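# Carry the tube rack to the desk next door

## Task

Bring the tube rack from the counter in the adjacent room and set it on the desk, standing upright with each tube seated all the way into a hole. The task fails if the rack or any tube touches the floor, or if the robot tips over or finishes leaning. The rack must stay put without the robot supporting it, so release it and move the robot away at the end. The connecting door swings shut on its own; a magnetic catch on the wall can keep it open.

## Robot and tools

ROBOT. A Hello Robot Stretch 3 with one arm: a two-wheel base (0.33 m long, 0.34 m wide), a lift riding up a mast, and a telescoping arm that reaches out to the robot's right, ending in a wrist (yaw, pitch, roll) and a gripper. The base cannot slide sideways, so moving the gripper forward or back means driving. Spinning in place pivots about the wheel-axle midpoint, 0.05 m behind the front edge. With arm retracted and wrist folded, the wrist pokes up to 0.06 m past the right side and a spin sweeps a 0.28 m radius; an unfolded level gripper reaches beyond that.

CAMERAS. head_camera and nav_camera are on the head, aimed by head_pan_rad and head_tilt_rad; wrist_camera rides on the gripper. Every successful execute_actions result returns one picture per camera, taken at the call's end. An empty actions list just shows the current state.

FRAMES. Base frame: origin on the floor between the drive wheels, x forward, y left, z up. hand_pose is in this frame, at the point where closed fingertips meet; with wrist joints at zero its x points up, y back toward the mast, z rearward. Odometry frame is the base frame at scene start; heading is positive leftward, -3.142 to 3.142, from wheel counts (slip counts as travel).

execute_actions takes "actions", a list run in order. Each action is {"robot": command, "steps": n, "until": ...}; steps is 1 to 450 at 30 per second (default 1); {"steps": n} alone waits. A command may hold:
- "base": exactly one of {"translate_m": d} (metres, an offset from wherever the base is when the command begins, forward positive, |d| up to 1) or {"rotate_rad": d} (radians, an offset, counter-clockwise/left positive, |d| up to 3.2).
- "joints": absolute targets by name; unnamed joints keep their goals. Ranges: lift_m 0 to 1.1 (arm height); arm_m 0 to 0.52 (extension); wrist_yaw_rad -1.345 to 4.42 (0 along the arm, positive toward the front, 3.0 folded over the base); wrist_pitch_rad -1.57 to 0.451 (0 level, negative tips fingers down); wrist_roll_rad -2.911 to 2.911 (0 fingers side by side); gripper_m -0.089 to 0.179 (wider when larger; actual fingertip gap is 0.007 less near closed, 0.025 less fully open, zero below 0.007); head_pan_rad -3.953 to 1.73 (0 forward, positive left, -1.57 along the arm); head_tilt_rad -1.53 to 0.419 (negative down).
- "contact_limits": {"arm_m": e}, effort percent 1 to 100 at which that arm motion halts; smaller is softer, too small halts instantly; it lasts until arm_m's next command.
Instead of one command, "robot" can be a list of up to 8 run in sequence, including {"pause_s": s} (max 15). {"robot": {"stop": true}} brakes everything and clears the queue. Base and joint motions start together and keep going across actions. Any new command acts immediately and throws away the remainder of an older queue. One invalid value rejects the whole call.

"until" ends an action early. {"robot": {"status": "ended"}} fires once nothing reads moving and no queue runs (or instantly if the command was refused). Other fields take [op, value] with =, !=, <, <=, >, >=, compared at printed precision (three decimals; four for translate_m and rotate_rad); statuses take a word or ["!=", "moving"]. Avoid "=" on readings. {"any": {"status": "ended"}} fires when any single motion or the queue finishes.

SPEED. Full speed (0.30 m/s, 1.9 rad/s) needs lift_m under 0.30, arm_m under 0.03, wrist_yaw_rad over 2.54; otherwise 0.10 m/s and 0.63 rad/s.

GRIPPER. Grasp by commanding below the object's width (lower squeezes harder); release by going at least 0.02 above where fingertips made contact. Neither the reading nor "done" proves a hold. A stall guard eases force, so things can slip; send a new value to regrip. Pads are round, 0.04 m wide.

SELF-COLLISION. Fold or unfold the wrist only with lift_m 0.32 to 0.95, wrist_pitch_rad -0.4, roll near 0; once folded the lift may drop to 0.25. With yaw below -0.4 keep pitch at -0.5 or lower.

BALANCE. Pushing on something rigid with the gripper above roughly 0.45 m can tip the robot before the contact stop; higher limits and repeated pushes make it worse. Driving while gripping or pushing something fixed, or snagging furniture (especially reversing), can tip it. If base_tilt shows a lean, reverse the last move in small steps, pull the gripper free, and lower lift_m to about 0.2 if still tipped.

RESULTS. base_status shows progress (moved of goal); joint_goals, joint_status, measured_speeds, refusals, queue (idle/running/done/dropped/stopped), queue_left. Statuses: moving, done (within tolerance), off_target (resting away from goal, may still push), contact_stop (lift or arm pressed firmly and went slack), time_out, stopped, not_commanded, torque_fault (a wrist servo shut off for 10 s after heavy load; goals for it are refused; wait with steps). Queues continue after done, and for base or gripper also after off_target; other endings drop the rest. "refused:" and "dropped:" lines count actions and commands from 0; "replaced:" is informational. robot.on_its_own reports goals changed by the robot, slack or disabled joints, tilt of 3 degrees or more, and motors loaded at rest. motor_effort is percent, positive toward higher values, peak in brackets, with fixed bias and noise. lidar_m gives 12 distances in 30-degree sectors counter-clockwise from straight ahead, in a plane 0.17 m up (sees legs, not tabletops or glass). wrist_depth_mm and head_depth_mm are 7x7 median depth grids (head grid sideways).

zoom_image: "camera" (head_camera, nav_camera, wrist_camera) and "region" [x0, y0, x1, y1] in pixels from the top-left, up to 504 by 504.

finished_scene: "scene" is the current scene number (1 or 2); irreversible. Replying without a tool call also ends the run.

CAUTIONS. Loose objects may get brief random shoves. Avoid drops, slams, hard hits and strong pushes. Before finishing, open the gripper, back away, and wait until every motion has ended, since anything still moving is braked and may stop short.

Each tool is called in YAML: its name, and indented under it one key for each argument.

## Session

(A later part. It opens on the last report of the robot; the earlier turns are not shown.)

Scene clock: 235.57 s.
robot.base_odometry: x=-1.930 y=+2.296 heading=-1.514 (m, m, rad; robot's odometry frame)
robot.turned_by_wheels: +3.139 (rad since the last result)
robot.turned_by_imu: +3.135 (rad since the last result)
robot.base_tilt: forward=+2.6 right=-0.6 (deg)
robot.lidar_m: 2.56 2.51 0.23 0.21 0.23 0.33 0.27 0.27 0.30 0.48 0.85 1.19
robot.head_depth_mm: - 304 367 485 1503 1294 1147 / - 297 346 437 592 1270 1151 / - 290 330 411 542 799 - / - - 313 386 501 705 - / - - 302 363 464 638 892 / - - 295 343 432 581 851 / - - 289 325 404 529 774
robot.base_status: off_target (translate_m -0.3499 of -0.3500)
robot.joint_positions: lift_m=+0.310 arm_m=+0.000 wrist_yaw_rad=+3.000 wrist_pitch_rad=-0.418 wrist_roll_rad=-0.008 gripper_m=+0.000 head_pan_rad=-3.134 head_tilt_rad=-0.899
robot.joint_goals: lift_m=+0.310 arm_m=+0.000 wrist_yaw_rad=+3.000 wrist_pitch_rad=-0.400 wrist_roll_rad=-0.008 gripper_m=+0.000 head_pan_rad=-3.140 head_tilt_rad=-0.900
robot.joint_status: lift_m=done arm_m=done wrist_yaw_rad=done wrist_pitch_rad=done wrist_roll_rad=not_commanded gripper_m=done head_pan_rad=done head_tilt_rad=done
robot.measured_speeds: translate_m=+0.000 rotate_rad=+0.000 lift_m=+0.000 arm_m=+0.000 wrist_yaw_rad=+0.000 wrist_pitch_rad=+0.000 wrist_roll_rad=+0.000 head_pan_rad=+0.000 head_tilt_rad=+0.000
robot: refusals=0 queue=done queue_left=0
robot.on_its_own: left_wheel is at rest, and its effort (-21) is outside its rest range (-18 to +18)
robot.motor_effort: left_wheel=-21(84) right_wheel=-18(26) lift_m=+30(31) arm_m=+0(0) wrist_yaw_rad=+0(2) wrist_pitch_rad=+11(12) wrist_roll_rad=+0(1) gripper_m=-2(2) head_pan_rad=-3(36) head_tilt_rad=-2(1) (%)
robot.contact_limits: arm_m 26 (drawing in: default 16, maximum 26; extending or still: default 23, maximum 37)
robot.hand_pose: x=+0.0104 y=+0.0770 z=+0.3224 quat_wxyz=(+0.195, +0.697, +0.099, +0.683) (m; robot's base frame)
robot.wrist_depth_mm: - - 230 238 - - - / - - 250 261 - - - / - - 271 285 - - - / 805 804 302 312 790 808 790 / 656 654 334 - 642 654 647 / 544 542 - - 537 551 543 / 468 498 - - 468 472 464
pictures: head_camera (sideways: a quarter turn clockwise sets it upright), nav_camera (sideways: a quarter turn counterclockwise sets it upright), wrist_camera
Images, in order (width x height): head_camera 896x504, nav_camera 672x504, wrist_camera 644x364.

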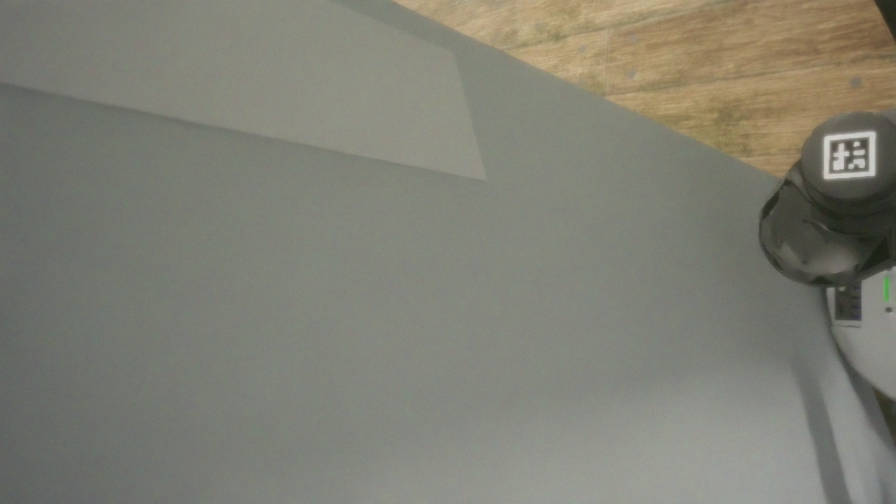

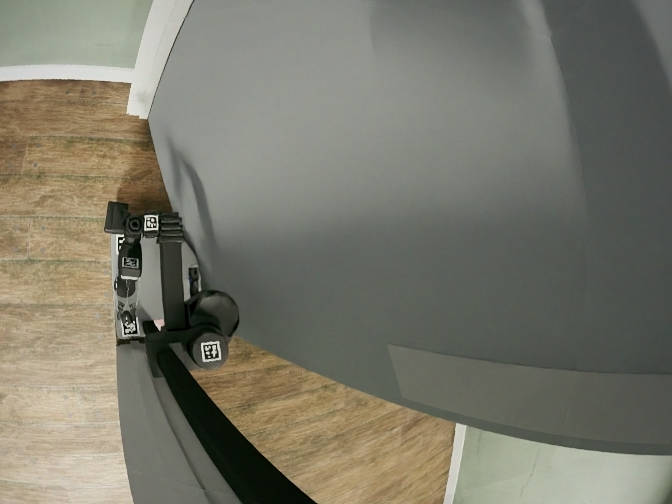

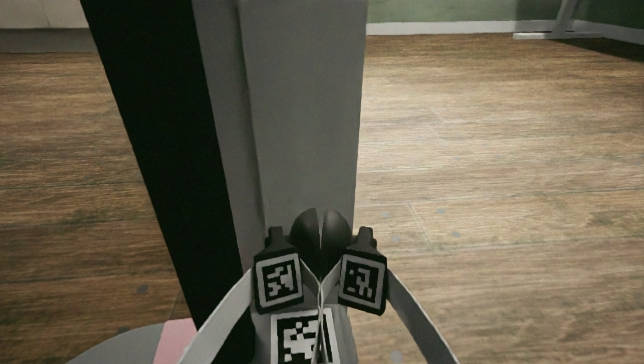

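Works. Continue.

execute_actions:
  actions:
    - {"robot":[{"base":{"translate_m":-0.3}}],"steps":450,"until":{"robot":{"status":"ended"}}}

Scene clock: 241.57 s.
robot.base_odometry: x=-1.946 y=+2.595 heading=-1.514 (m, m, rad; robot's odometry frame)
robot.turned_by_wheels: +0.000 (rad since the last result)
robot.turned_by_imu: -0.003 (rad since the last result)
robot.base_tilt: forward=+2.5 right=-0.6 (deg)
robot.lidar_m: 2.86 0.32 0.32 0.98 2.45 1.95 0.29 0.25 0.25 0.30 0.54 1.17
robot.head_depth_mm: 1684 1927 2129 1767 1486 1302 1148 / 1686 1930 2126 1760 1490 1296 1155 / 1685 1959 2141 1747 1472 1285 - / 296 330 405 1614 1408 1256 - / - 300 346 417 527 716 961 / - - 310 366 449 579 785 / - - 291 327 391 484 635
robot.base_status: done (translate_m -0.2999 of -0.3000)
robot.joint_positions: lift_m=+0.310 arm_m=+0.000 wrist_yaw_rad=+3.000 wrist_pitch_rad=-0.418 wrist_roll_rad=-0.008 gripper_m=+0.000 head_pan_rad=-3.134 head_tilt_rad=-0.899
robot.joint_goals: lift_m=+0.310 arm_m=+0.000 wrist_yaw_rad=+3.000 wrist_pitch_rad=-0.400 wrist_roll_rad=-0.008 gripper_m=+0.000 head_pan_rad=-3.140 head_tilt_rad=-0.900
robot.joint_status: lift_m=done arm_m=done wrist_yaw_rad=done wrist_pitch_rad=done wrist_roll_rad=not_commanded gripper_m=done head_pan_rad=done head_tilt_rad=done
robot.measured_speeds: translate_m=+0.000 rotate_rad=+0.000 lift_m=+0.000 arm_m=+0.000 wrist_yaw_rad=+0.000 wrist_pitch_rad=+0.000 wrist_roll_rad=+0.000 head_pan_rad=+0.000 head_tilt_rad=+0.000
robot: refusals=0 queue=done queue_left=0
robot.motor_effort: left_wheel=-18(33) right_wheel=-9(24) lift_m=+29(29) arm_m=-1(1) wrist_yaw_rad=+0(0) wrist_pitch_rad=+11(11) wrist_roll_rad=+0(0) gripper_m=-2(2) head_pan_rad=-3(3) head_tilt_rad=-1(1) (%)
robot.contact_limits: arm_m 26 (drawing in: default 16, maximum 26; extending or still: default 23, maximum 37)
robot.hand_pose: x=+0.0104 y=+0.0770 z=+0.3224 quat_wxyz=(+0.195, +0.697, +0.099, +0.683) (m; robot's base frame)
robot.wrist_depth_mm: - - - - 576 321 265 / - - - - 598 324 289 / - - - - 602 329 320 / 802 807 817 804 616 357 371 / 651 645 684 - 592 391 624 / 542 531 - - 506 441 534 / 460 488 - - 471 470 467
pictures: head_camera (sideways: a quarter turn clockwise sets it upright), nav_camera (sideways: a quarter turn counterclockwise sets it upright), wrist_camera
Images, in order (width x height): head_camera 896x504, nav_camera 672x504, wrist_camera 644x364.

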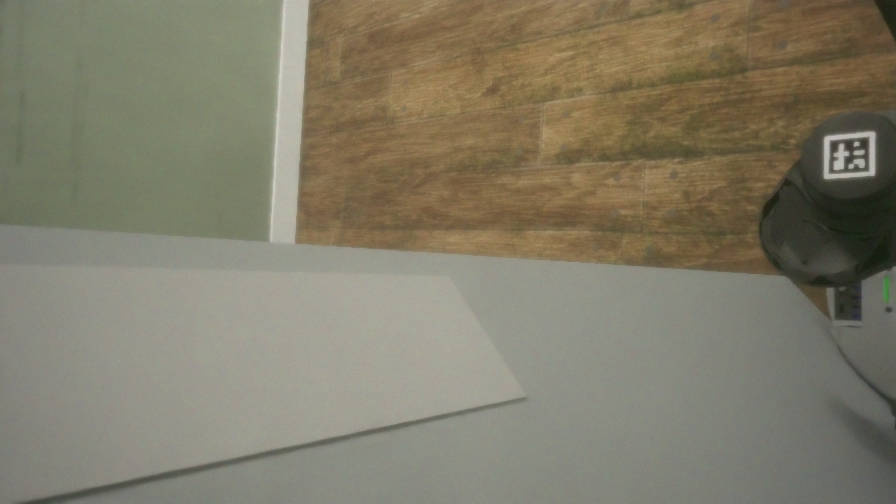

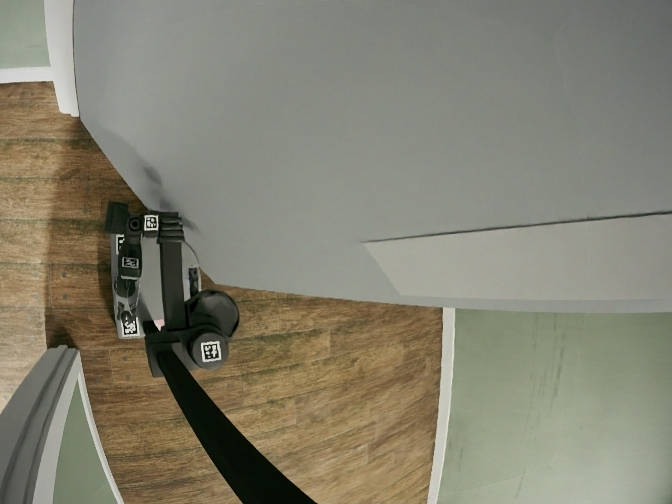

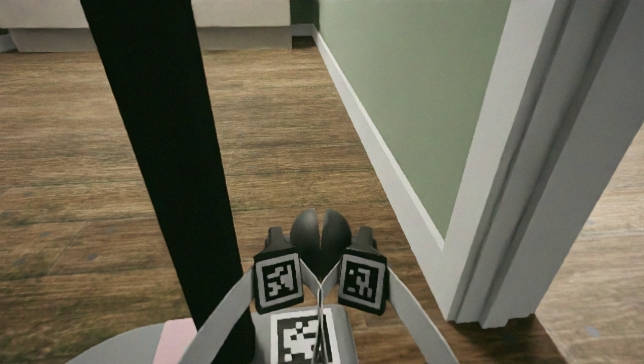

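execute_actions:
  actions:
    - {"robot":[{"base":{"translate_m":-0.06},"joints":{"wrist_yaw_rad":3.3}},{"joints":{"arm_m":0.5,"head_pan_rad":-1.8,"head_tilt_rad":-0.7},"contact_limits":{"arm_m":37}}],"steps":450,"until":{"robot":{"status":"ended"}}}

Scene clock: 249.27 s.
robot.base_odometry: x=-1.950 y=+2.655 heading=-1.514 (m, m, rad; robot's odometry frame)
robot.turned_by_wheels: +0.000 (rad since the last result)
robot.turned_by_imu: -0.015 (rad since the last result)
robot.base_tilt: forward=+2.3 right=-1.0 (deg)
robot.lidar_m: 2.92 0.36 0.39 1.19 2.51 1.89 1.84 0.74 0.58 0.57 0.61 1.16
robot.head_depth_mm: 492 550 626 727 862 1064 1228 / 483 541 614 711 841 1028 1199 / 477 532 600 693 815 996 1185 / 469 523 590 678 795 956 1163 / 462 514 578 662 776 893 1156 / 456 505 568 651 757 879 1125 / 450 498 558 636 739 883 1091
robot.base_status: done (translate_m -0.0600 of -0.0600)
robot.joint_positions: lift_m=+0.310 arm_m=+0.383 wrist_yaw_rad=+3.344 wrist_pitch_rad=-0.419 wrist_roll_rad=-0.008 gripper_m=+0.000 head_pan_rad=-1.806 head_tilt_rad=-0.701
robot.joint_goals: lift_m=+0.310 arm_m=+0.383 wrist_yaw_rad=+3.300 wrist_pitch_rad=-0.400 wrist_roll_rad=-0.008 gripper_m=+0.000 head_pan_rad=-1.800 head_tilt_rad=-0.700
robot.joint_status: lift_m=done arm_m=contact_stop wrist_yaw_rad=done wrist_pitch_rad=done wrist_roll_rad=not_commanded gripper_m=done head_pan_rad=done head_tilt_rad=done
robot.measured_speeds: translate_m=+0.001 rotate_rad=-0.004 lift_m=+0.005 arm_m=+0.000 wrist_yaw_rad=-0.879 wrist_pitch_rad=+0.000 wrist_roll_rad=+0.000 head_pan_rad=+0.024 head_tilt_rad=+0.000
robot: refusals=0 queue=dropped queue_left=0
robot.on_its_own: arm_m is slack since a contact_stop, until your next command for it (your +0.500 is given up)
robot.motor_effort: left_wheel=-2(28) right_wheel=+1(37) lift_m=+30(36) arm_m=+8(38) wrist_yaw_rad=-24(64) wrist_pitch_rad=+12(13) wrist_roll_rad=+1(1) gripper_m=-2(2) head_pan_rad=+2(36) head_tilt_rad=+0(14) (%)
robot.contact_limits: arm_m 37 (drawing in: default 16, maximum 26; extending or still: default 23, maximum 37)
robot.hand_pose: x=-0.0664 y=-0.3083 z=+0.3222 quat_wxyz=(+0.076, +0.670, +0.217, +0.706) (m; robot's base frame)
robot.wrist_depth_mm: - - - - - - 540 / - - - - - - 551 / - - - - - 897 592 / 788 795 820 - 801 769 645 / 650 645 660 - - 653 655 / 544 542 534 - - 548 547 / 465 461 467 456 - 469 470
pictures: head_camera (sideways: a quarter turn clockwise sets it upright), nav_camera (sideways: a quarter turn counterclockwise sets it upright), wrist_camera
Images, in order (width x height): head_camera 896x504, nav_camera 672x504, wrist_camera 644x364.

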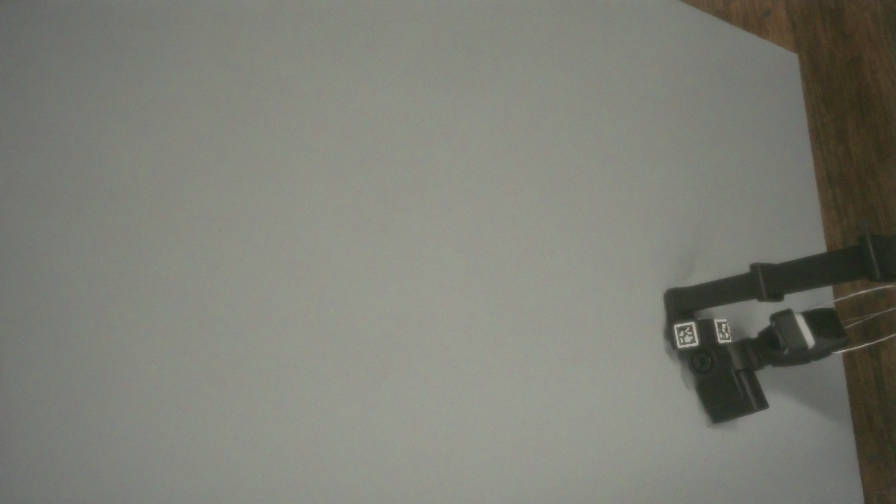

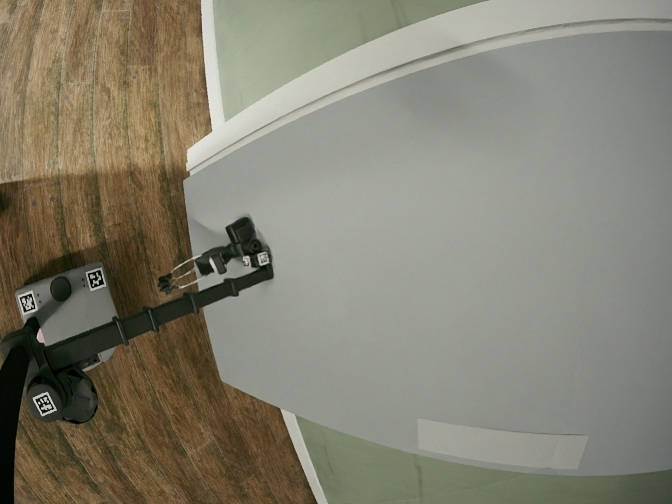

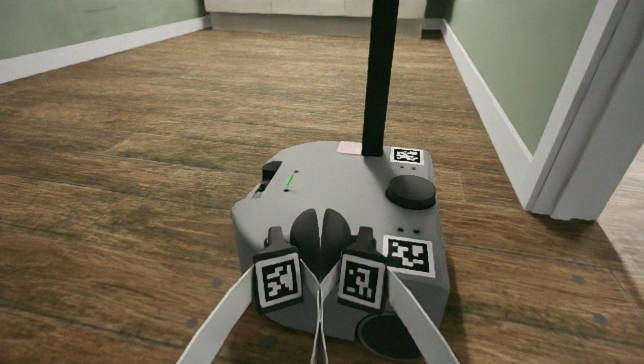

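Likely hit the magnet stop. Retract and check.

execute_actions:
  actions:
    - {"robot":[{"joints":{"arm_m":0.0,"wrist_yaw_rad":3.0}},{"joints":{"lift_m":0.28,"head_pan_rad":1.2,"head_tilt_rad":-0.3}},{"pause_s":3}],"steps":450,"until":{"robot":{"status":"ended"}}}

Scene clock: 259.83 s.
robot.base_odometry: x=-1.950 y=+2.655 heading=-1.515 (m, m, rad; robot's odometry frame)
robot.turned_by_wheels: +0.000 (rad since the last result)
robot.turned_by_imu: +0.005 (rad since the last result)
robot.base_tilt: forward=+2.5 right=-0.6 (deg)
robot.lidar_m: 2.92 0.36 0.40 1.23 2.46 1.89 0.29 0.25 0.25 0.28 0.47 1.16
robot.head_depth_mm: 364 371 376 383 389 395 383 / 426 434 442 451 459 469 479 / 512 523 535 548 563 576 591 / 640 661 681 701 721 746 772 / 859 891 929 973 1008 1058 1109 / 1292 1387 1471 1562 1675 1795 1539 / 2501 2601 2721 2891 2729 2056 1575
robot.base_status: done (translate_m -0.0599 of -0.0600)
robot.joint_positions: lift_m=+0.280 arm_m=+0.000 wrist_yaw_rad=+3.001 wrist_pitch_rad=-0.419 wrist_roll_rad=-0.008 gripper_m=+0.000 head_pan_rad=+1.193 head_tilt_rad=-0.310
robot.joint_goals: lift_m=+0.280 arm_m=+0.000 wrist_yaw_rad=+3.000 wrist_pitch_rad=-0.400 wrist_roll_rad=-0.008 gripper_m=+0.000 head_pan_rad=+1.200 head_tilt_rad=-0.300
robot.joint_status: lift_m=done arm_m=done wrist_yaw_rad=done wrist_pitch_rad=done wrist_roll_rad=not_commanded gripper_m=done head_pan_rad=done head_tilt_rad=done
robot.measured_speeds: translate_m=+0.000 rotate_rad=+0.000 lift_m=+0.000 arm_m=+0.000 wrist_yaw_rad=+0.000 wrist_pitch_rad=+0.000 wrist_roll_rad=+0.000 head_pan_rad=+0.000 head_tilt_rad=+0.000
robot: refusals=0 queue=done queue_left=0
robot.on_its_own: left_wheel is at rest, and its effort (-21) is outside its rest range (-18 to +18)
robot.motor_effort: left_wheel=-21(46) right_wheel=-2(20) lift_m=+22(28) arm_m=-2(8) wrist_yaw_rad=-1(24) wrist_pitch_rad=+12(15) wrist_roll_rad=+0(0) gripper_m=-2(2) head_pan_rad=+3(35) head_tilt_rad=+3(23) (%)
robot.hand_pose: x=+0.0103 y=+0.0769 z=+0.2928 quat_wxyz=(+0.195, +0.697, +0.099, +0.683) (m; robot's base frame)
robot.wrist_depth_mm: - - - - 732 431 292 / - - - - 751 432 307 / - - - - 755 441 332 / 749 742 746 746 685 432 361 / 613 602 631 - 606 425 414 / 506 506 - - 507 464 485 / 449 - - - 433 437 434
pictures: head_camera (sideways: a quarter turn clockwise sets it upright), nav_camera (sideways: a quarter turn counterclockwise sets it upright), wrist_camera
Images, in order (width x height): head_camera 896x504, nav_camera 672x504, wrist_camera 644x364.

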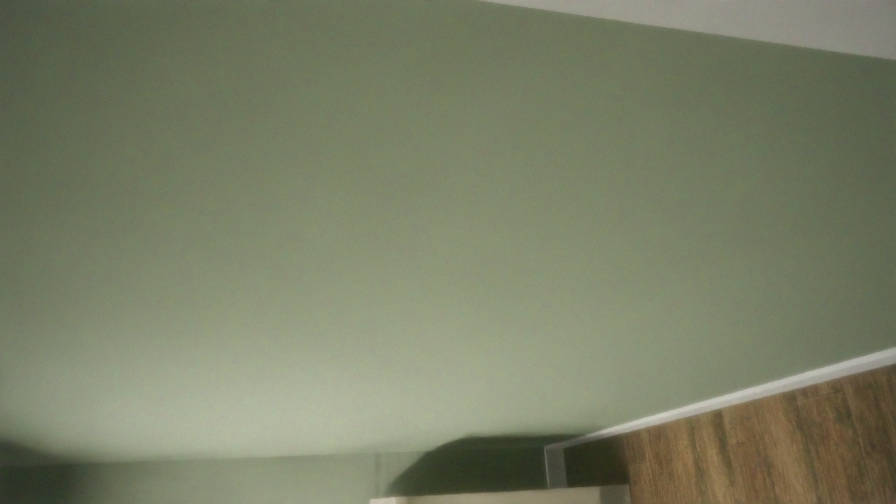

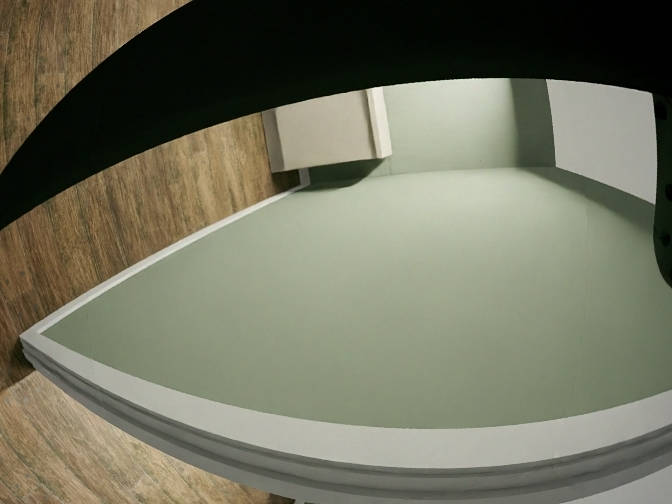

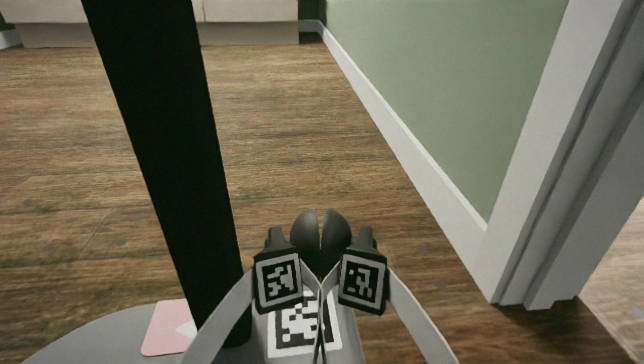

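execute_actions:
  actions:
    - {"robot":[{"joints":{"lift_m":0.31,"wrist_yaw_rad":3.3,"head_pan_rad":-2.2,"head_tilt_rad":-0.6}},{"joints":{"arm_m":0.36},"contact_limits":{"arm_m":37}},{"pause_s":0.5},{"joints":{"arm_m":0.46},"contact_limits":{"arm_m":37}}],"steps":450,"until":{"robot":{"status":"ended"}}}

Scene clock: 270.70 s.
robot.base_odometry: x=-1.950 y=+2.655 heading=-1.514 (m, m, rad; robot's odometry frame)
robot.turned_by_wheels: +0.000 (rad since the last result)
robot.turned_by_imu: -0.006 (rad since the last result)
robot.base_tilt: forward=+2.2 right=-0.7 (deg)
robot.lidar_m: 2.92 0.36 0.40 1.22 2.46 1.89 1.83 0.73 0.57 0.57 0.61 1.16
robot.head_depth_mm: 1029 1154 1325 1564 1822 1567 1296 / 600 685 1173 1381 1634 1543 1288 / 565 623 700 797 921 1151 1260 / 535 588 654 734 840 978 1164 / 506 553 609 680 767 886 1038 / 480 522 574 634 711 808 936 / 456 495 540 595 660 746 844
robot.base_status: done (translate_m -0.0600 of -0.0600)
robot.joint_positions: lift_m=+0.310 arm_m=+0.380 wrist_yaw_rad=+3.351 wrist_pitch_rad=-0.419 wrist_roll_rad=-0.008 gripper_m=+0.000 head_pan_rad=-2.194 head_tilt_rad=-0.596
robot.joint_goals: lift_m=+0.310 arm_m=+0.381 wrist_yaw_rad=+3.300 wrist_pitch_rad=-0.400 wrist_roll_rad=-0.008 gripper_m=+0.000 head_pan_rad=-2.200 head_tilt_rad=-0.600
robot.joint_status: lift_m=done arm_m=contact_stop wrist_yaw_rad=done wrist_pitch_rad=done wrist_roll_rad=not_commanded gripper_m=done head_pan_rad=done head_tilt_rad=done
robot.measured_speeds: translate_m=-0.001 rotate_rad=+0.003 lift_m=+0.004 arm_m=-0.019 wrist_yaw_rad=-0.570 wrist_pitch_rad=+0.000 wrist_roll_rad=+0.000 head_pan_rad=+0.000 head_tilt_rad=-0.024
robot: refusals=0 queue=dropped queue_left=0
robot.on_its_own: arm_m is slack since a contact_stop, until your next command for it (your +0.460 is given up)
robot.motor_effort: left_wheel=+6(29) right_wheel=+0(23) lift_m=+32(36) arm_m=+12(39) wrist_yaw_rad=-34(61) wrist_pitch_rad=+12(13) wrist_roll_rad=+1(1) gripper_m=-2(2) head_pan_rad=-2(35) head_tilt_rad=-2(20) (%)
robot.contact_limits: arm_m 37 (drawing in: default 16, maximum 26; extending or still: default 23, maximum 37)
robot.hand_pose: x=-0.0680 y=-0.3057 z=+0.3222 quat_wxyz=(+0.073, +0.669, +0.219, +0.706) (m; robot's base frame)
robot.wrist_depth_mm: - - - - - - 554 / - - - - - - 549 / - - - - - 926 595 / 797 825 793 - 810 758 637 / 646 654 647 - - 650 650 / 543 543 545 - - 549 542 / 467 464 465 455 - 468 467
pictures: head_camera (sideways: a quarter turn clockwise sets it upright), nav_camera (sideways: a quarter turn counterclockwise sets it upright), wrist_camera
Images, in order (width x height): head_camera 896x504, nav_camera 672x504, wrist_camera 644x364.

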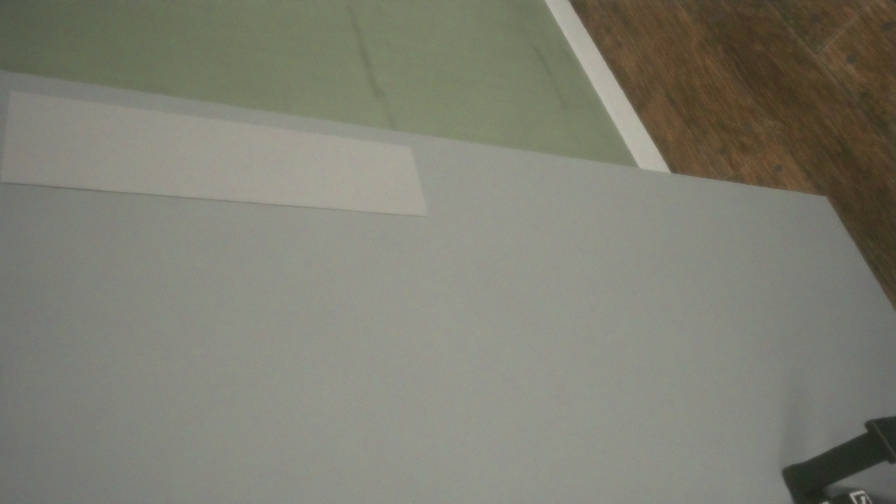

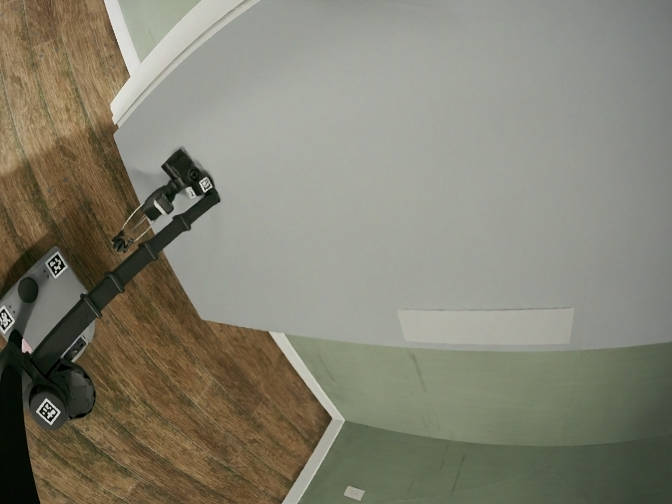

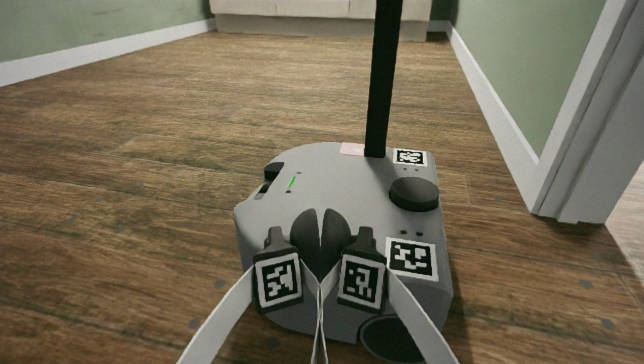

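execute_actions:
  actions:
    - {"robot":[{"joints":{"arm_m":0.35},"contact_limits":{"arm_m":26}},{"base":{"translate_m":-0.3}},{"joints":{"arm_m":0.5},"contact_limits":{"arm_m":37}}],"steps":450,"until":{"robot":{"status":"ended"}}}

Scene clock: 279.17 s.
robot.base_odometry: x=-1.967 y=+2.955 heading=-1.515 (m, m, rad; robot's odometry frame)
robot.turned_by_wheels: +0.000 (rad since the last result)
robot.turned_by_imu: -0.012 (rad since the last result)
robot.base_tilt: forward=+2.1 right=-1.1 (deg)
robot.lidar_m: 3.22 0.62 0.84 2.40 2.14 1.58 1.54 1.11 0.67 0.63 0.65 0.89
robot.head_depth_mm: 1038 1175 1347 1589 1839 1561 1293 / 956 1067 1213 1391 1659 1566 1289 / 883 976 1096 1247 1452 1535 1286 / 818 898 1001 1131 1284 1463 1275 / 768 839 923 1028 1157 1331 1271 / 719 782 855 930 889 990 1127 / 556 597 646 710 783 874 977
robot.base_status: done (translate_m -0.3000 of -0.3000)
robot.joint_positions: lift_m=+0.310 arm_m=+0.446 wrist_yaw_rad=+3.468 wrist_pitch_rad=-0.420 wrist_roll_rad=-0.008 gripper_m=+0.000 head_pan_rad=-2.194 head_tilt_rad=-0.597
robot.joint_goals: lift_m=+0.310 arm_m=+0.448 wrist_yaw_rad=+3.398 wrist_pitch_rad=-0.400 wrist_roll_rad=-0.008 gripper_m=+0.000 head_pan_rad=-2.200 head_tilt_rad=-0.600
robot.joint_status: lift_m=done arm_m=contact_stop wrist_yaw_rad=done wrist_pitch_rad=done wrist_roll_rad=not_commanded gripper_m=done head_pan_rad=done head_tilt_rad=done
robot.measured_speeds: translate_m=+0.001 rotate_rad=-0.007 lift_m=+0.002 arm_m=-0.043 wrist_yaw_rad=-0.500 wrist_pitch_rad=+0.024 wrist_roll_rad=+0.000 head_pan_rad=+0.000 head_tilt_rad=-0.024
robot: refusals=0 queue=dropped queue_left=0
robot.on_its_own: wrist_yaw_rad is held at +3.398, not at your +3.300, by its stall guard, which is still easing; arm_m is slack since a contact_stop, until your next command for it (your +0.500 is given up)
robot.motor_effort: left_wheel=-6(25) right_wheel=+0(30) lift_m=+35(38) arm_m=+21(38) wrist_yaw_rad=-50(74) wrist_pitch_rad=+12(14) wrist_roll_rad=+0(0) gripper_m=-1(2) head_pan_rad=-2(3) head_tilt_rad=-1(2) (%)
robot.contact_limits: arm_m 37 (drawing in: default 16, maximum 26; extending or still: default 23, maximum 37)
robot.hand_pose: x=-0.0932 y=-0.3787 z=+0.3218 quat_wxyz=(+0.032, +0.655, +0.258, +0.709) (m; robot's base frame)
robot.wrist_depth_mm: - - - - - - - / - - - - - - - / - - - - - - - / 811 818 796 - - 810 817 / 642 650 652 - - 656 657 / 551 539 552 - - 540 541 / 471 472 470 466 464 467 472
pictures: head_camera (sideways: a quarter turn clockwise sets it upright), nav_camera (sideways: a quarter turn counterclockwise sets it upright), wrist_camera
Images, in order (width x height): head_camera 896x504, nav_camera 672x504, wrist_camera 644x364.

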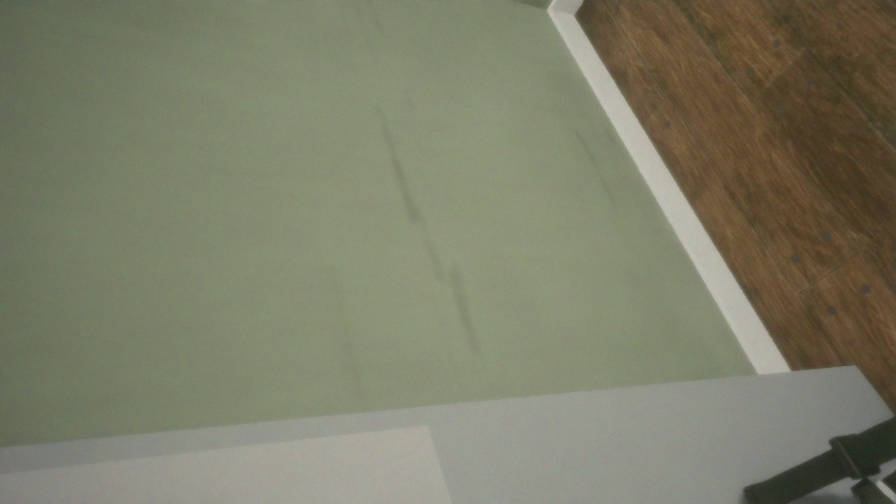

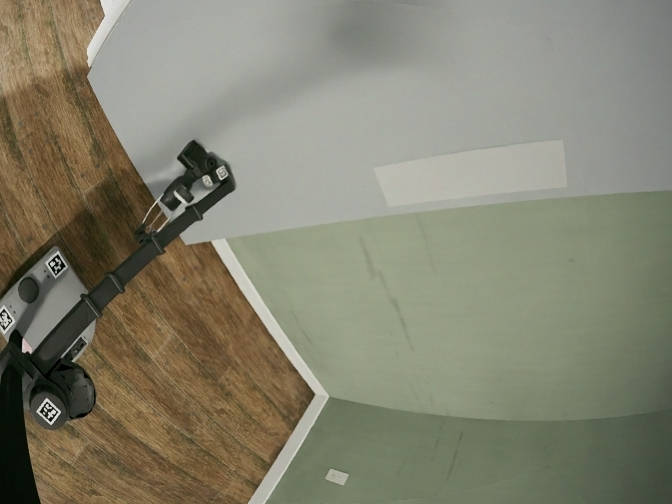

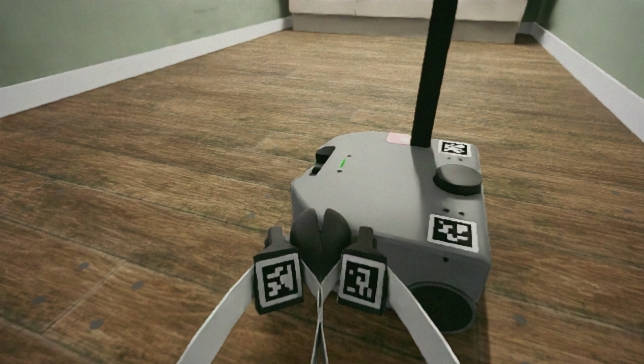

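execute_actions:
  actions:
    - {"robot":[{"joints":{"arm_m":0.0,"wrist_yaw_rad":3.0}},{"joints":{"lift_m":0.28,"head_pan_rad":-3.6,"head_tilt_rad":-0.3}},{"pause_s":2}],"steps":450,"until":{"robot":{"status":"ended"}}}

Scene clock: 288.50 s.
robot.base_odometry: x=-1.967 y=+2.955 heading=-1.514 (m, m, rad; robot's odometry frame)
robot.turned_by_wheels: +0.000 (rad since the last result)
robot.turned_by_imu: -0.003 (rad since the last result)
robot.base_tilt: forward=+2.4 right=-0.4 (deg)
robot.lidar_m: 3.22 0.62 0.84 2.35 2.15 1.59 1.54 1.11 0.67 0.63 0.64 0.89
robot.head_depth_mm: 1790 1891 2010 2151 2301 2140 1635 / 1674 1782 1883 2016 2152 2116 1619 / 1599 1675 1774 1867 2005 2055 1602 / 1509 1603 1677 1772 1866 1944 1614 / 1437 1502 1594 1681 1765 1840 1595 / 1380 1434 1499 1576 1663 1754 1583 / 1309 1366 1420 1494 1569 1649 1588
robot.base_status: done (translate_m -0.3000 of -0.3000)
robot.joint_positions: lift_m=+0.280 arm_m=+0.000 wrist_yaw_rad=+3.002 wrist_pitch_rad=-0.419 wrist_roll_rad=-0.008 gripper_m=+0.000 head_pan_rad=-3.593 head_tilt_rad=-0.310
robot.joint_goals: lift_m=+0.280 arm_m=+0.000 wrist_yaw_rad=+3.000 wrist_pitch_rad=-0.400 wrist_roll_rad=-0.008 gripper_m=+0.000 head_pan_rad=-3.600 head_tilt_rad=-0.300
robot.joint_status: lift_m=done arm_m=done wrist_yaw_rad=done wrist_pitch_rad=done wrist_roll_rad=not_commanded gripper_m=done head_pan_rad=done head_tilt_rad=done
robot.measured_speeds: translate_m=+0.000 rotate_rad=+0.000 lift_m=+0.000 arm_m=+0.000 wrist_yaw_rad=+0.000 wrist_pitch_rad=+0.000 wrist_roll_rad=+0.000 head_pan_rad=+0.000 head_tilt_rad=+0.000
robot: refusals=0 queue=done queue_left=0
robot.motor_effort: left_wheel=+2(14) right_wheel=-1(7) lift_m=+22(31) arm_m=-2(17) wrist_yaw_rad=-1(36) wrist_pitch_rad=+12(12) wrist_roll_rad=+0(0) gripper_m=-1(2) head_pan_rad=-3(35) head_tilt_rad=+4(19) (%)
robot.hand_pose: x=+0.0101 y=+0.0768 z=+0.2926 quat_wxyz=(+0.195, +0.697, +0.099, +0.682) (m; robot's base frame)
robot.wrist_depth_mm: - - - - - 845 610 / - - - - - 859 605 / - - - - - 849 604 / 753 754 747 757 744 746 611 / 603 605 627 661 603 605 587 / 508 504 - - 502 499 509 / 444 - - - 431 428 433
pictures: head_camera (sideways: a quarter turn clockwise sets it upright), nav_camera (sideways: a quarter turn counterclockwise sets it upright), wrist_camera
Images, in order (width x height): head_camera 896x504, nav_camera 672x504, wrist_camera 644x364.

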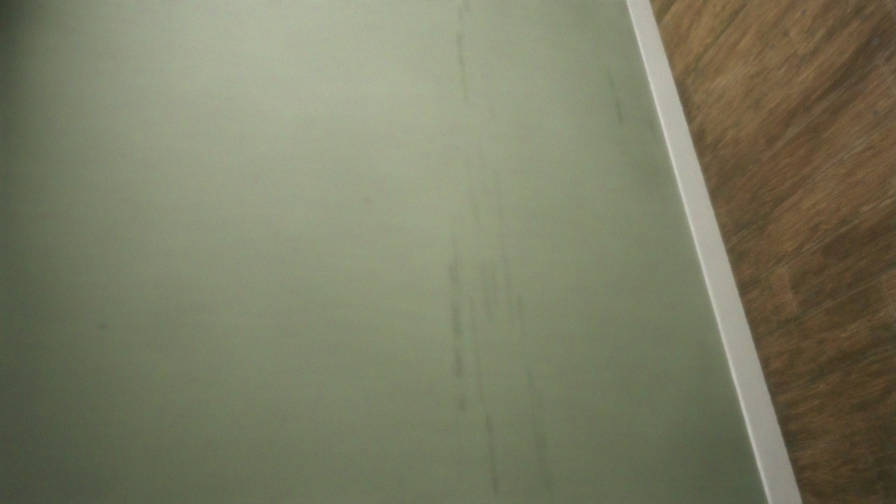

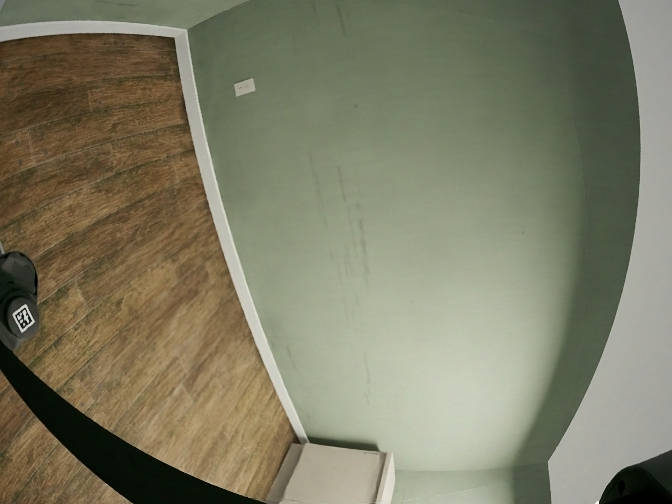

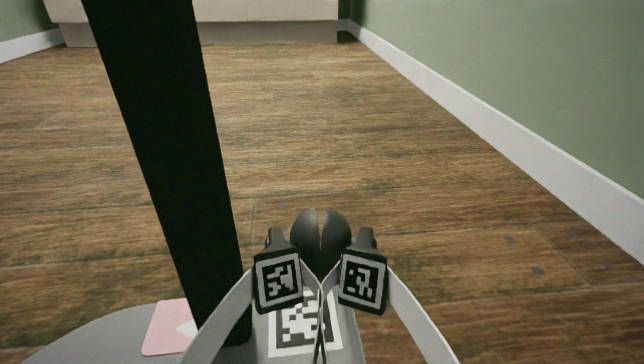

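execute_actions:
  actions:
    - {"robot":[{"base":{"translate_m":-0.3}},{"base":{"rotate_rad":1.57},"joints":{"head_pan_rad":0,"head_tilt_rad":-0.35}},{"base":{"translate_m":1.0}}],"steps":450,"until":{"robot":{"status":"ended"}}}

Scene clock: 303.07 s.
robot.base_odometry: x=-0.985 y=+3.310 heading=+0.055 (m, m, rad; robot's odometry frame)
robot.turned_by_wheels: +1.570 (rad since the last result)
robot.turned_by_imu: +1.570 (rad since the last result)
robot.base_tilt: forward=+2.4 right=-0.6 (deg)
robot.lidar_m: 1.36 1.42 1.28 1.24 1.28 1.76 1.64 1.67 0.92 0.88 0.92 1.26
robot.head_depth_mm: 1736 1846 1956 1478 1476 1558 1567 / 1741 1836 1947 1450 1465 1571 1563 / 1736 1827 1926 1429 1468 1569 1545 / 1734 1817 1914 1411 1478 1570 1522 / 1706 1816 1920 1415 1463 1569 1532 / 1716 1807 1876 1402 1459 1564 1525 / 1705 1800 1882 1404 1468 1550 1511
robot.base_status: done (translate_m +1.0000 of +1.0000)
robot.joint_positions: lift_m=+0.280 arm_m=+0.000 wrist_yaw_rad=+3.001 wrist_pitch_rad=-0.419 wrist_roll_rad=-0.008 gripper_m=+0.000 head_pan_rad=-0.007 head_tilt_rad=-0.347
robot.joint_goals: lift_m=+0.280 arm_m=+0.000 wrist_yaw_rad=+3.000 wrist_pitch_rad=-0.400 wrist_roll_rad=-0.008 gripper_m=+0.000 head_pan_rad=+0.000 head_tilt_rad=-0.350
robot.joint_status: lift_m=done arm_m=done wrist_yaw_rad=done wrist_pitch_rad=done wrist_roll_rad=not_commanded gripper_m=done head_pan_rad=done head_tilt_rad=done
robot.measured_speeds: translate_m=+0.000 rotate_rad=+0.000 lift_m=+0.000 arm_m=+0.000 wrist_yaw_rad=+0.000 wrist_pitch_rad=+0.000 wrist_roll_rad=+0.000 head_pan_rad=+0.000 head_tilt_rad=+0.000
robot: refusals=0 queue=done queue_left=0
robot.motor_effort: left_wheel=-4(12) right_wheel=+2(9) lift_m=+22(22) arm_m=-1(2) wrist_yaw_rad=-1(2) wrist_pitch_rad=+12(12) wrist_roll_rad=+0(0) gripper_m=-2(2) head_pan_rad=+3(35) head_tilt_rad=-1(5) (%)
robot.hand_pose: x=+0.0102 y=+0.0768 z=+0.2926 quat_wxyz=(+0.195, +0.697, +0.099, +0.682) (m; robot's base frame)
robot.wrist_depth_mm: - - - - - - - / - - - - - - - / - - - - - - - / 752 752 764 744 757 754 758 / 599 609 629 653 613 607 612 / 507 508 - - 506 502 502 / 449 - - - 434 435 432
pictures: head_camera (sideways: a quarter turn clockwise sets it upright), nav_camera (sideways: a quarter turn counterclockwise sets it upright), wrist_camera
Images, in order (width x height): head_camera 896x504, nav_camera 672x504, wrist_camera 644x364.

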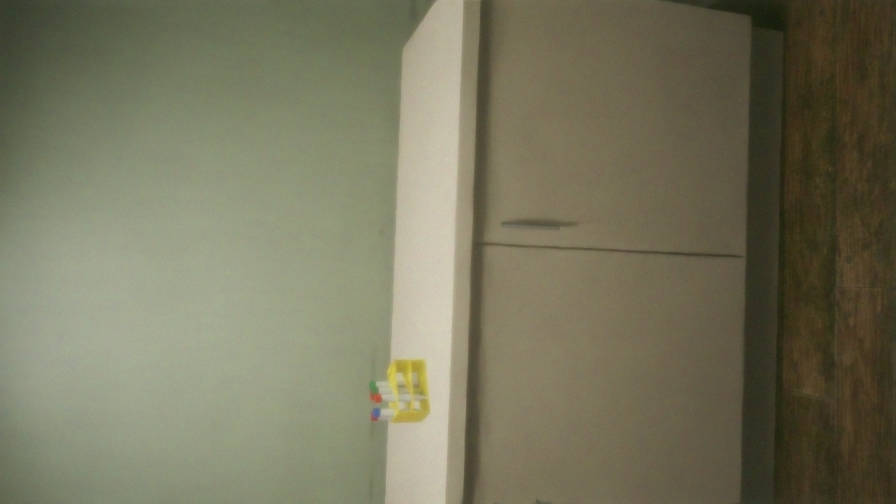

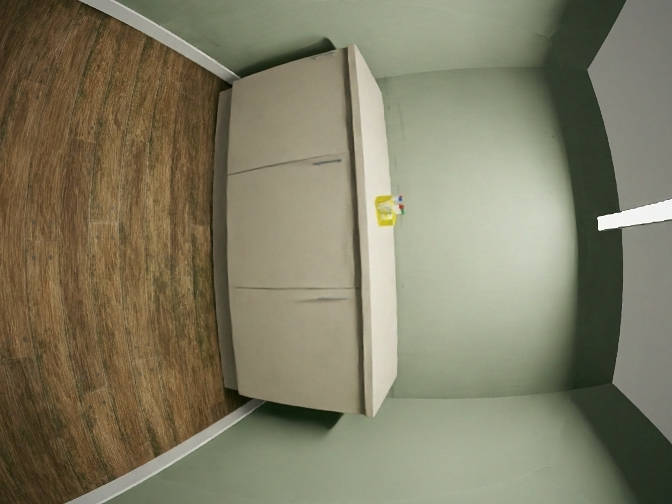

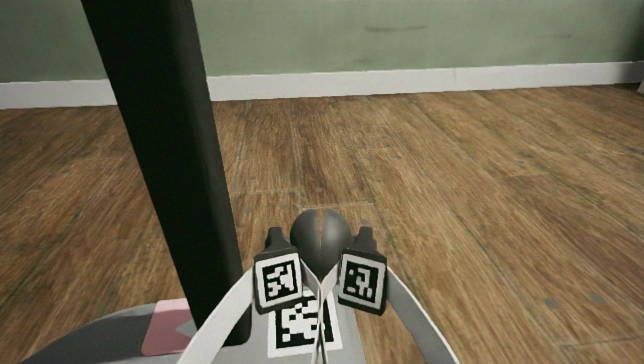

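execute_actions:
  actions:
    - {"robot":[{"base":{"translate_m":0.8}},{"base":{"rotate_rad":1.57},"joints":{"lift_m":0.93,"head_pan_rad":-1.57,"head_tilt_rad":-0.6}},{"base":{"translate_m":0.42},"joints":{"wrist_yaw_rad":0,"gripper_m":0.12}},{"joints":{"wrist_pitch_rad":0,"lift_m":1.0}}],"steps":450,"until":{"robot":{"status":"ended"}}}
    - {"steps":300,"until":{"robot":{"status":"ended"}}}

Scene clock: 325.43 s.
robot.base_odometry: x=-0.210 y=+3.773 heading=+1.625 (m, m, rad; robot's odometry frame)
robot.turned_by_wheels: +1.570 (rad since the last result)
robot.turned_by_imu: +1.573 (rad since the last result)
robot.base_tilt: forward=+2.5 right=-0.3 (deg)
robot.lidar_m: 0.82 0.85 1.16 2.48 1.85 1.35 1.31 0.81 0.60 0.58 0.60 0.84
robot.head_depth_mm: 990 1085 1147 871 - - - / 987 1087 1151 739 - - - / 988 1082 1140 - - - - / 988 1083 1143 - - - - / 986 1076 1132 717 704 809 957 / 984 1076 1106 741 704 812 958 / 980 1076 1096 735 704 813 958
robot.base_status: done (translate_m +0.4200 of +0.4200)
robot.joint_positions: lift_m=+1.000 arm_m=+0.000 wrist_yaw_rad=+0.002 wrist_pitch_rad=-0.023 wrist_roll_rad=-0.008 gripper_m=+0.120 head_pan_rad=-1.563 head_tilt_rad=-0.593
robot.joint_goals: lift_m=+1.000 arm_m=+0.000 wrist_yaw_rad=+0.000 wrist_pitch_rad=+0.000 wrist_roll_rad=-0.008 gripper_m=+0.120 head_pan_rad=-1.570 head_tilt_rad=-0.600
robot.joint_status: lift_m=done arm_m=done wrist_yaw_rad=done wrist_pitch_rad=done wrist_roll_rad=not_commanded gripper_m=done head_pan_rad=done head_tilt_rad=done
robot.measured_speeds: translate_m=+0.000 rotate_rad=+0.000 lift_m=+0.000 arm_m=+0.000 wrist_yaw_rad=+0.000 wrist_pitch_rad=+0.000 wrist_roll_rad=+0.000 head_pan_rad=+0.000 head_tilt_rad=+0.000
robot: refusals=0 queue=done queue_left=0
robot.motor_effort: left_wheel=-5(13) right_wheel=+2(8) lift_m=+30(32) arm_m=-2(2) wrist_yaw_rad=-1(4) wrist_pitch_rad=+14(18) wrist_roll_rad=+0(0) gripper_m=+1(79) head_pan_rad=-3(35) head_tilt_rad=-2(19) (%)
robot.hand_pose: x=-0.0210 y=-0.4009 z=+1.1085 quat_wxyz=(+0.710, +0.009, -0.704, -0.008) (m; robot's base frame)
robot.wrist_depth_mm: 876 863 847 859 854 879 870 / 890 889 900 896 895 875 871 / 919 920 918 905 902 908 917 / 945 955 956 935 951 943 939 / 850 829 794 773 522 866 802 / 537 574 543 537 496 574 541 / 425 403 404 404 406 390 410
pictures: head_camera (sideways: a quarter turn clockwise sets it upright), nav_camera (sideways: a quarter turn counterclockwise sets it upright), wrist_camera
Images, in order (width x height): head_camera 896x504, nav_camera 672x504, wrist_camera 644x364.

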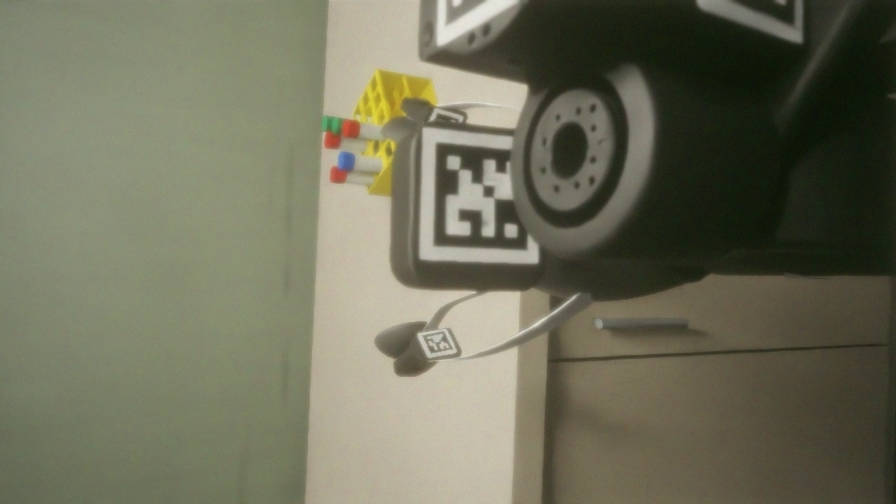

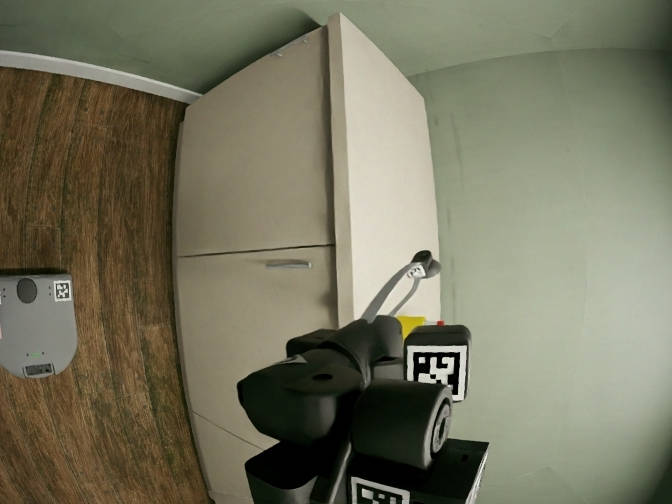

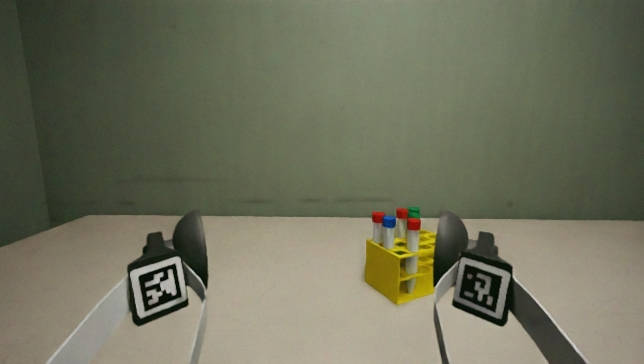

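zoom_image:
  camera: "wrist_camera"
  region: [340,190,460,310]

zoom_image:
  camera: "head_camera"
  region: [300,50,460,210]

Region (340, 190, 460, 310) of wrist_camera's 644x364 image, scaled by 4.200.

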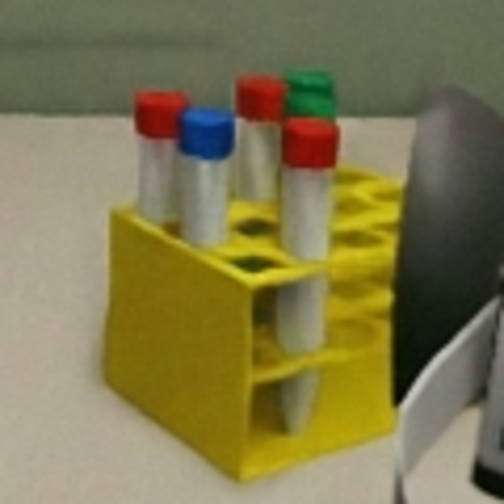

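Region (300, 50, 460, 210) of head_camera's 896x504 image, scaled by 3.150, with more detail than that image has.

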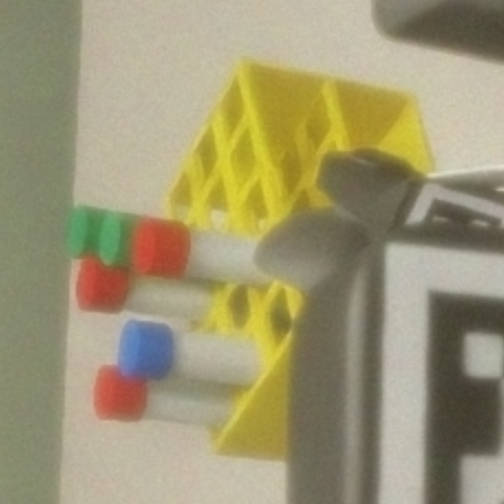

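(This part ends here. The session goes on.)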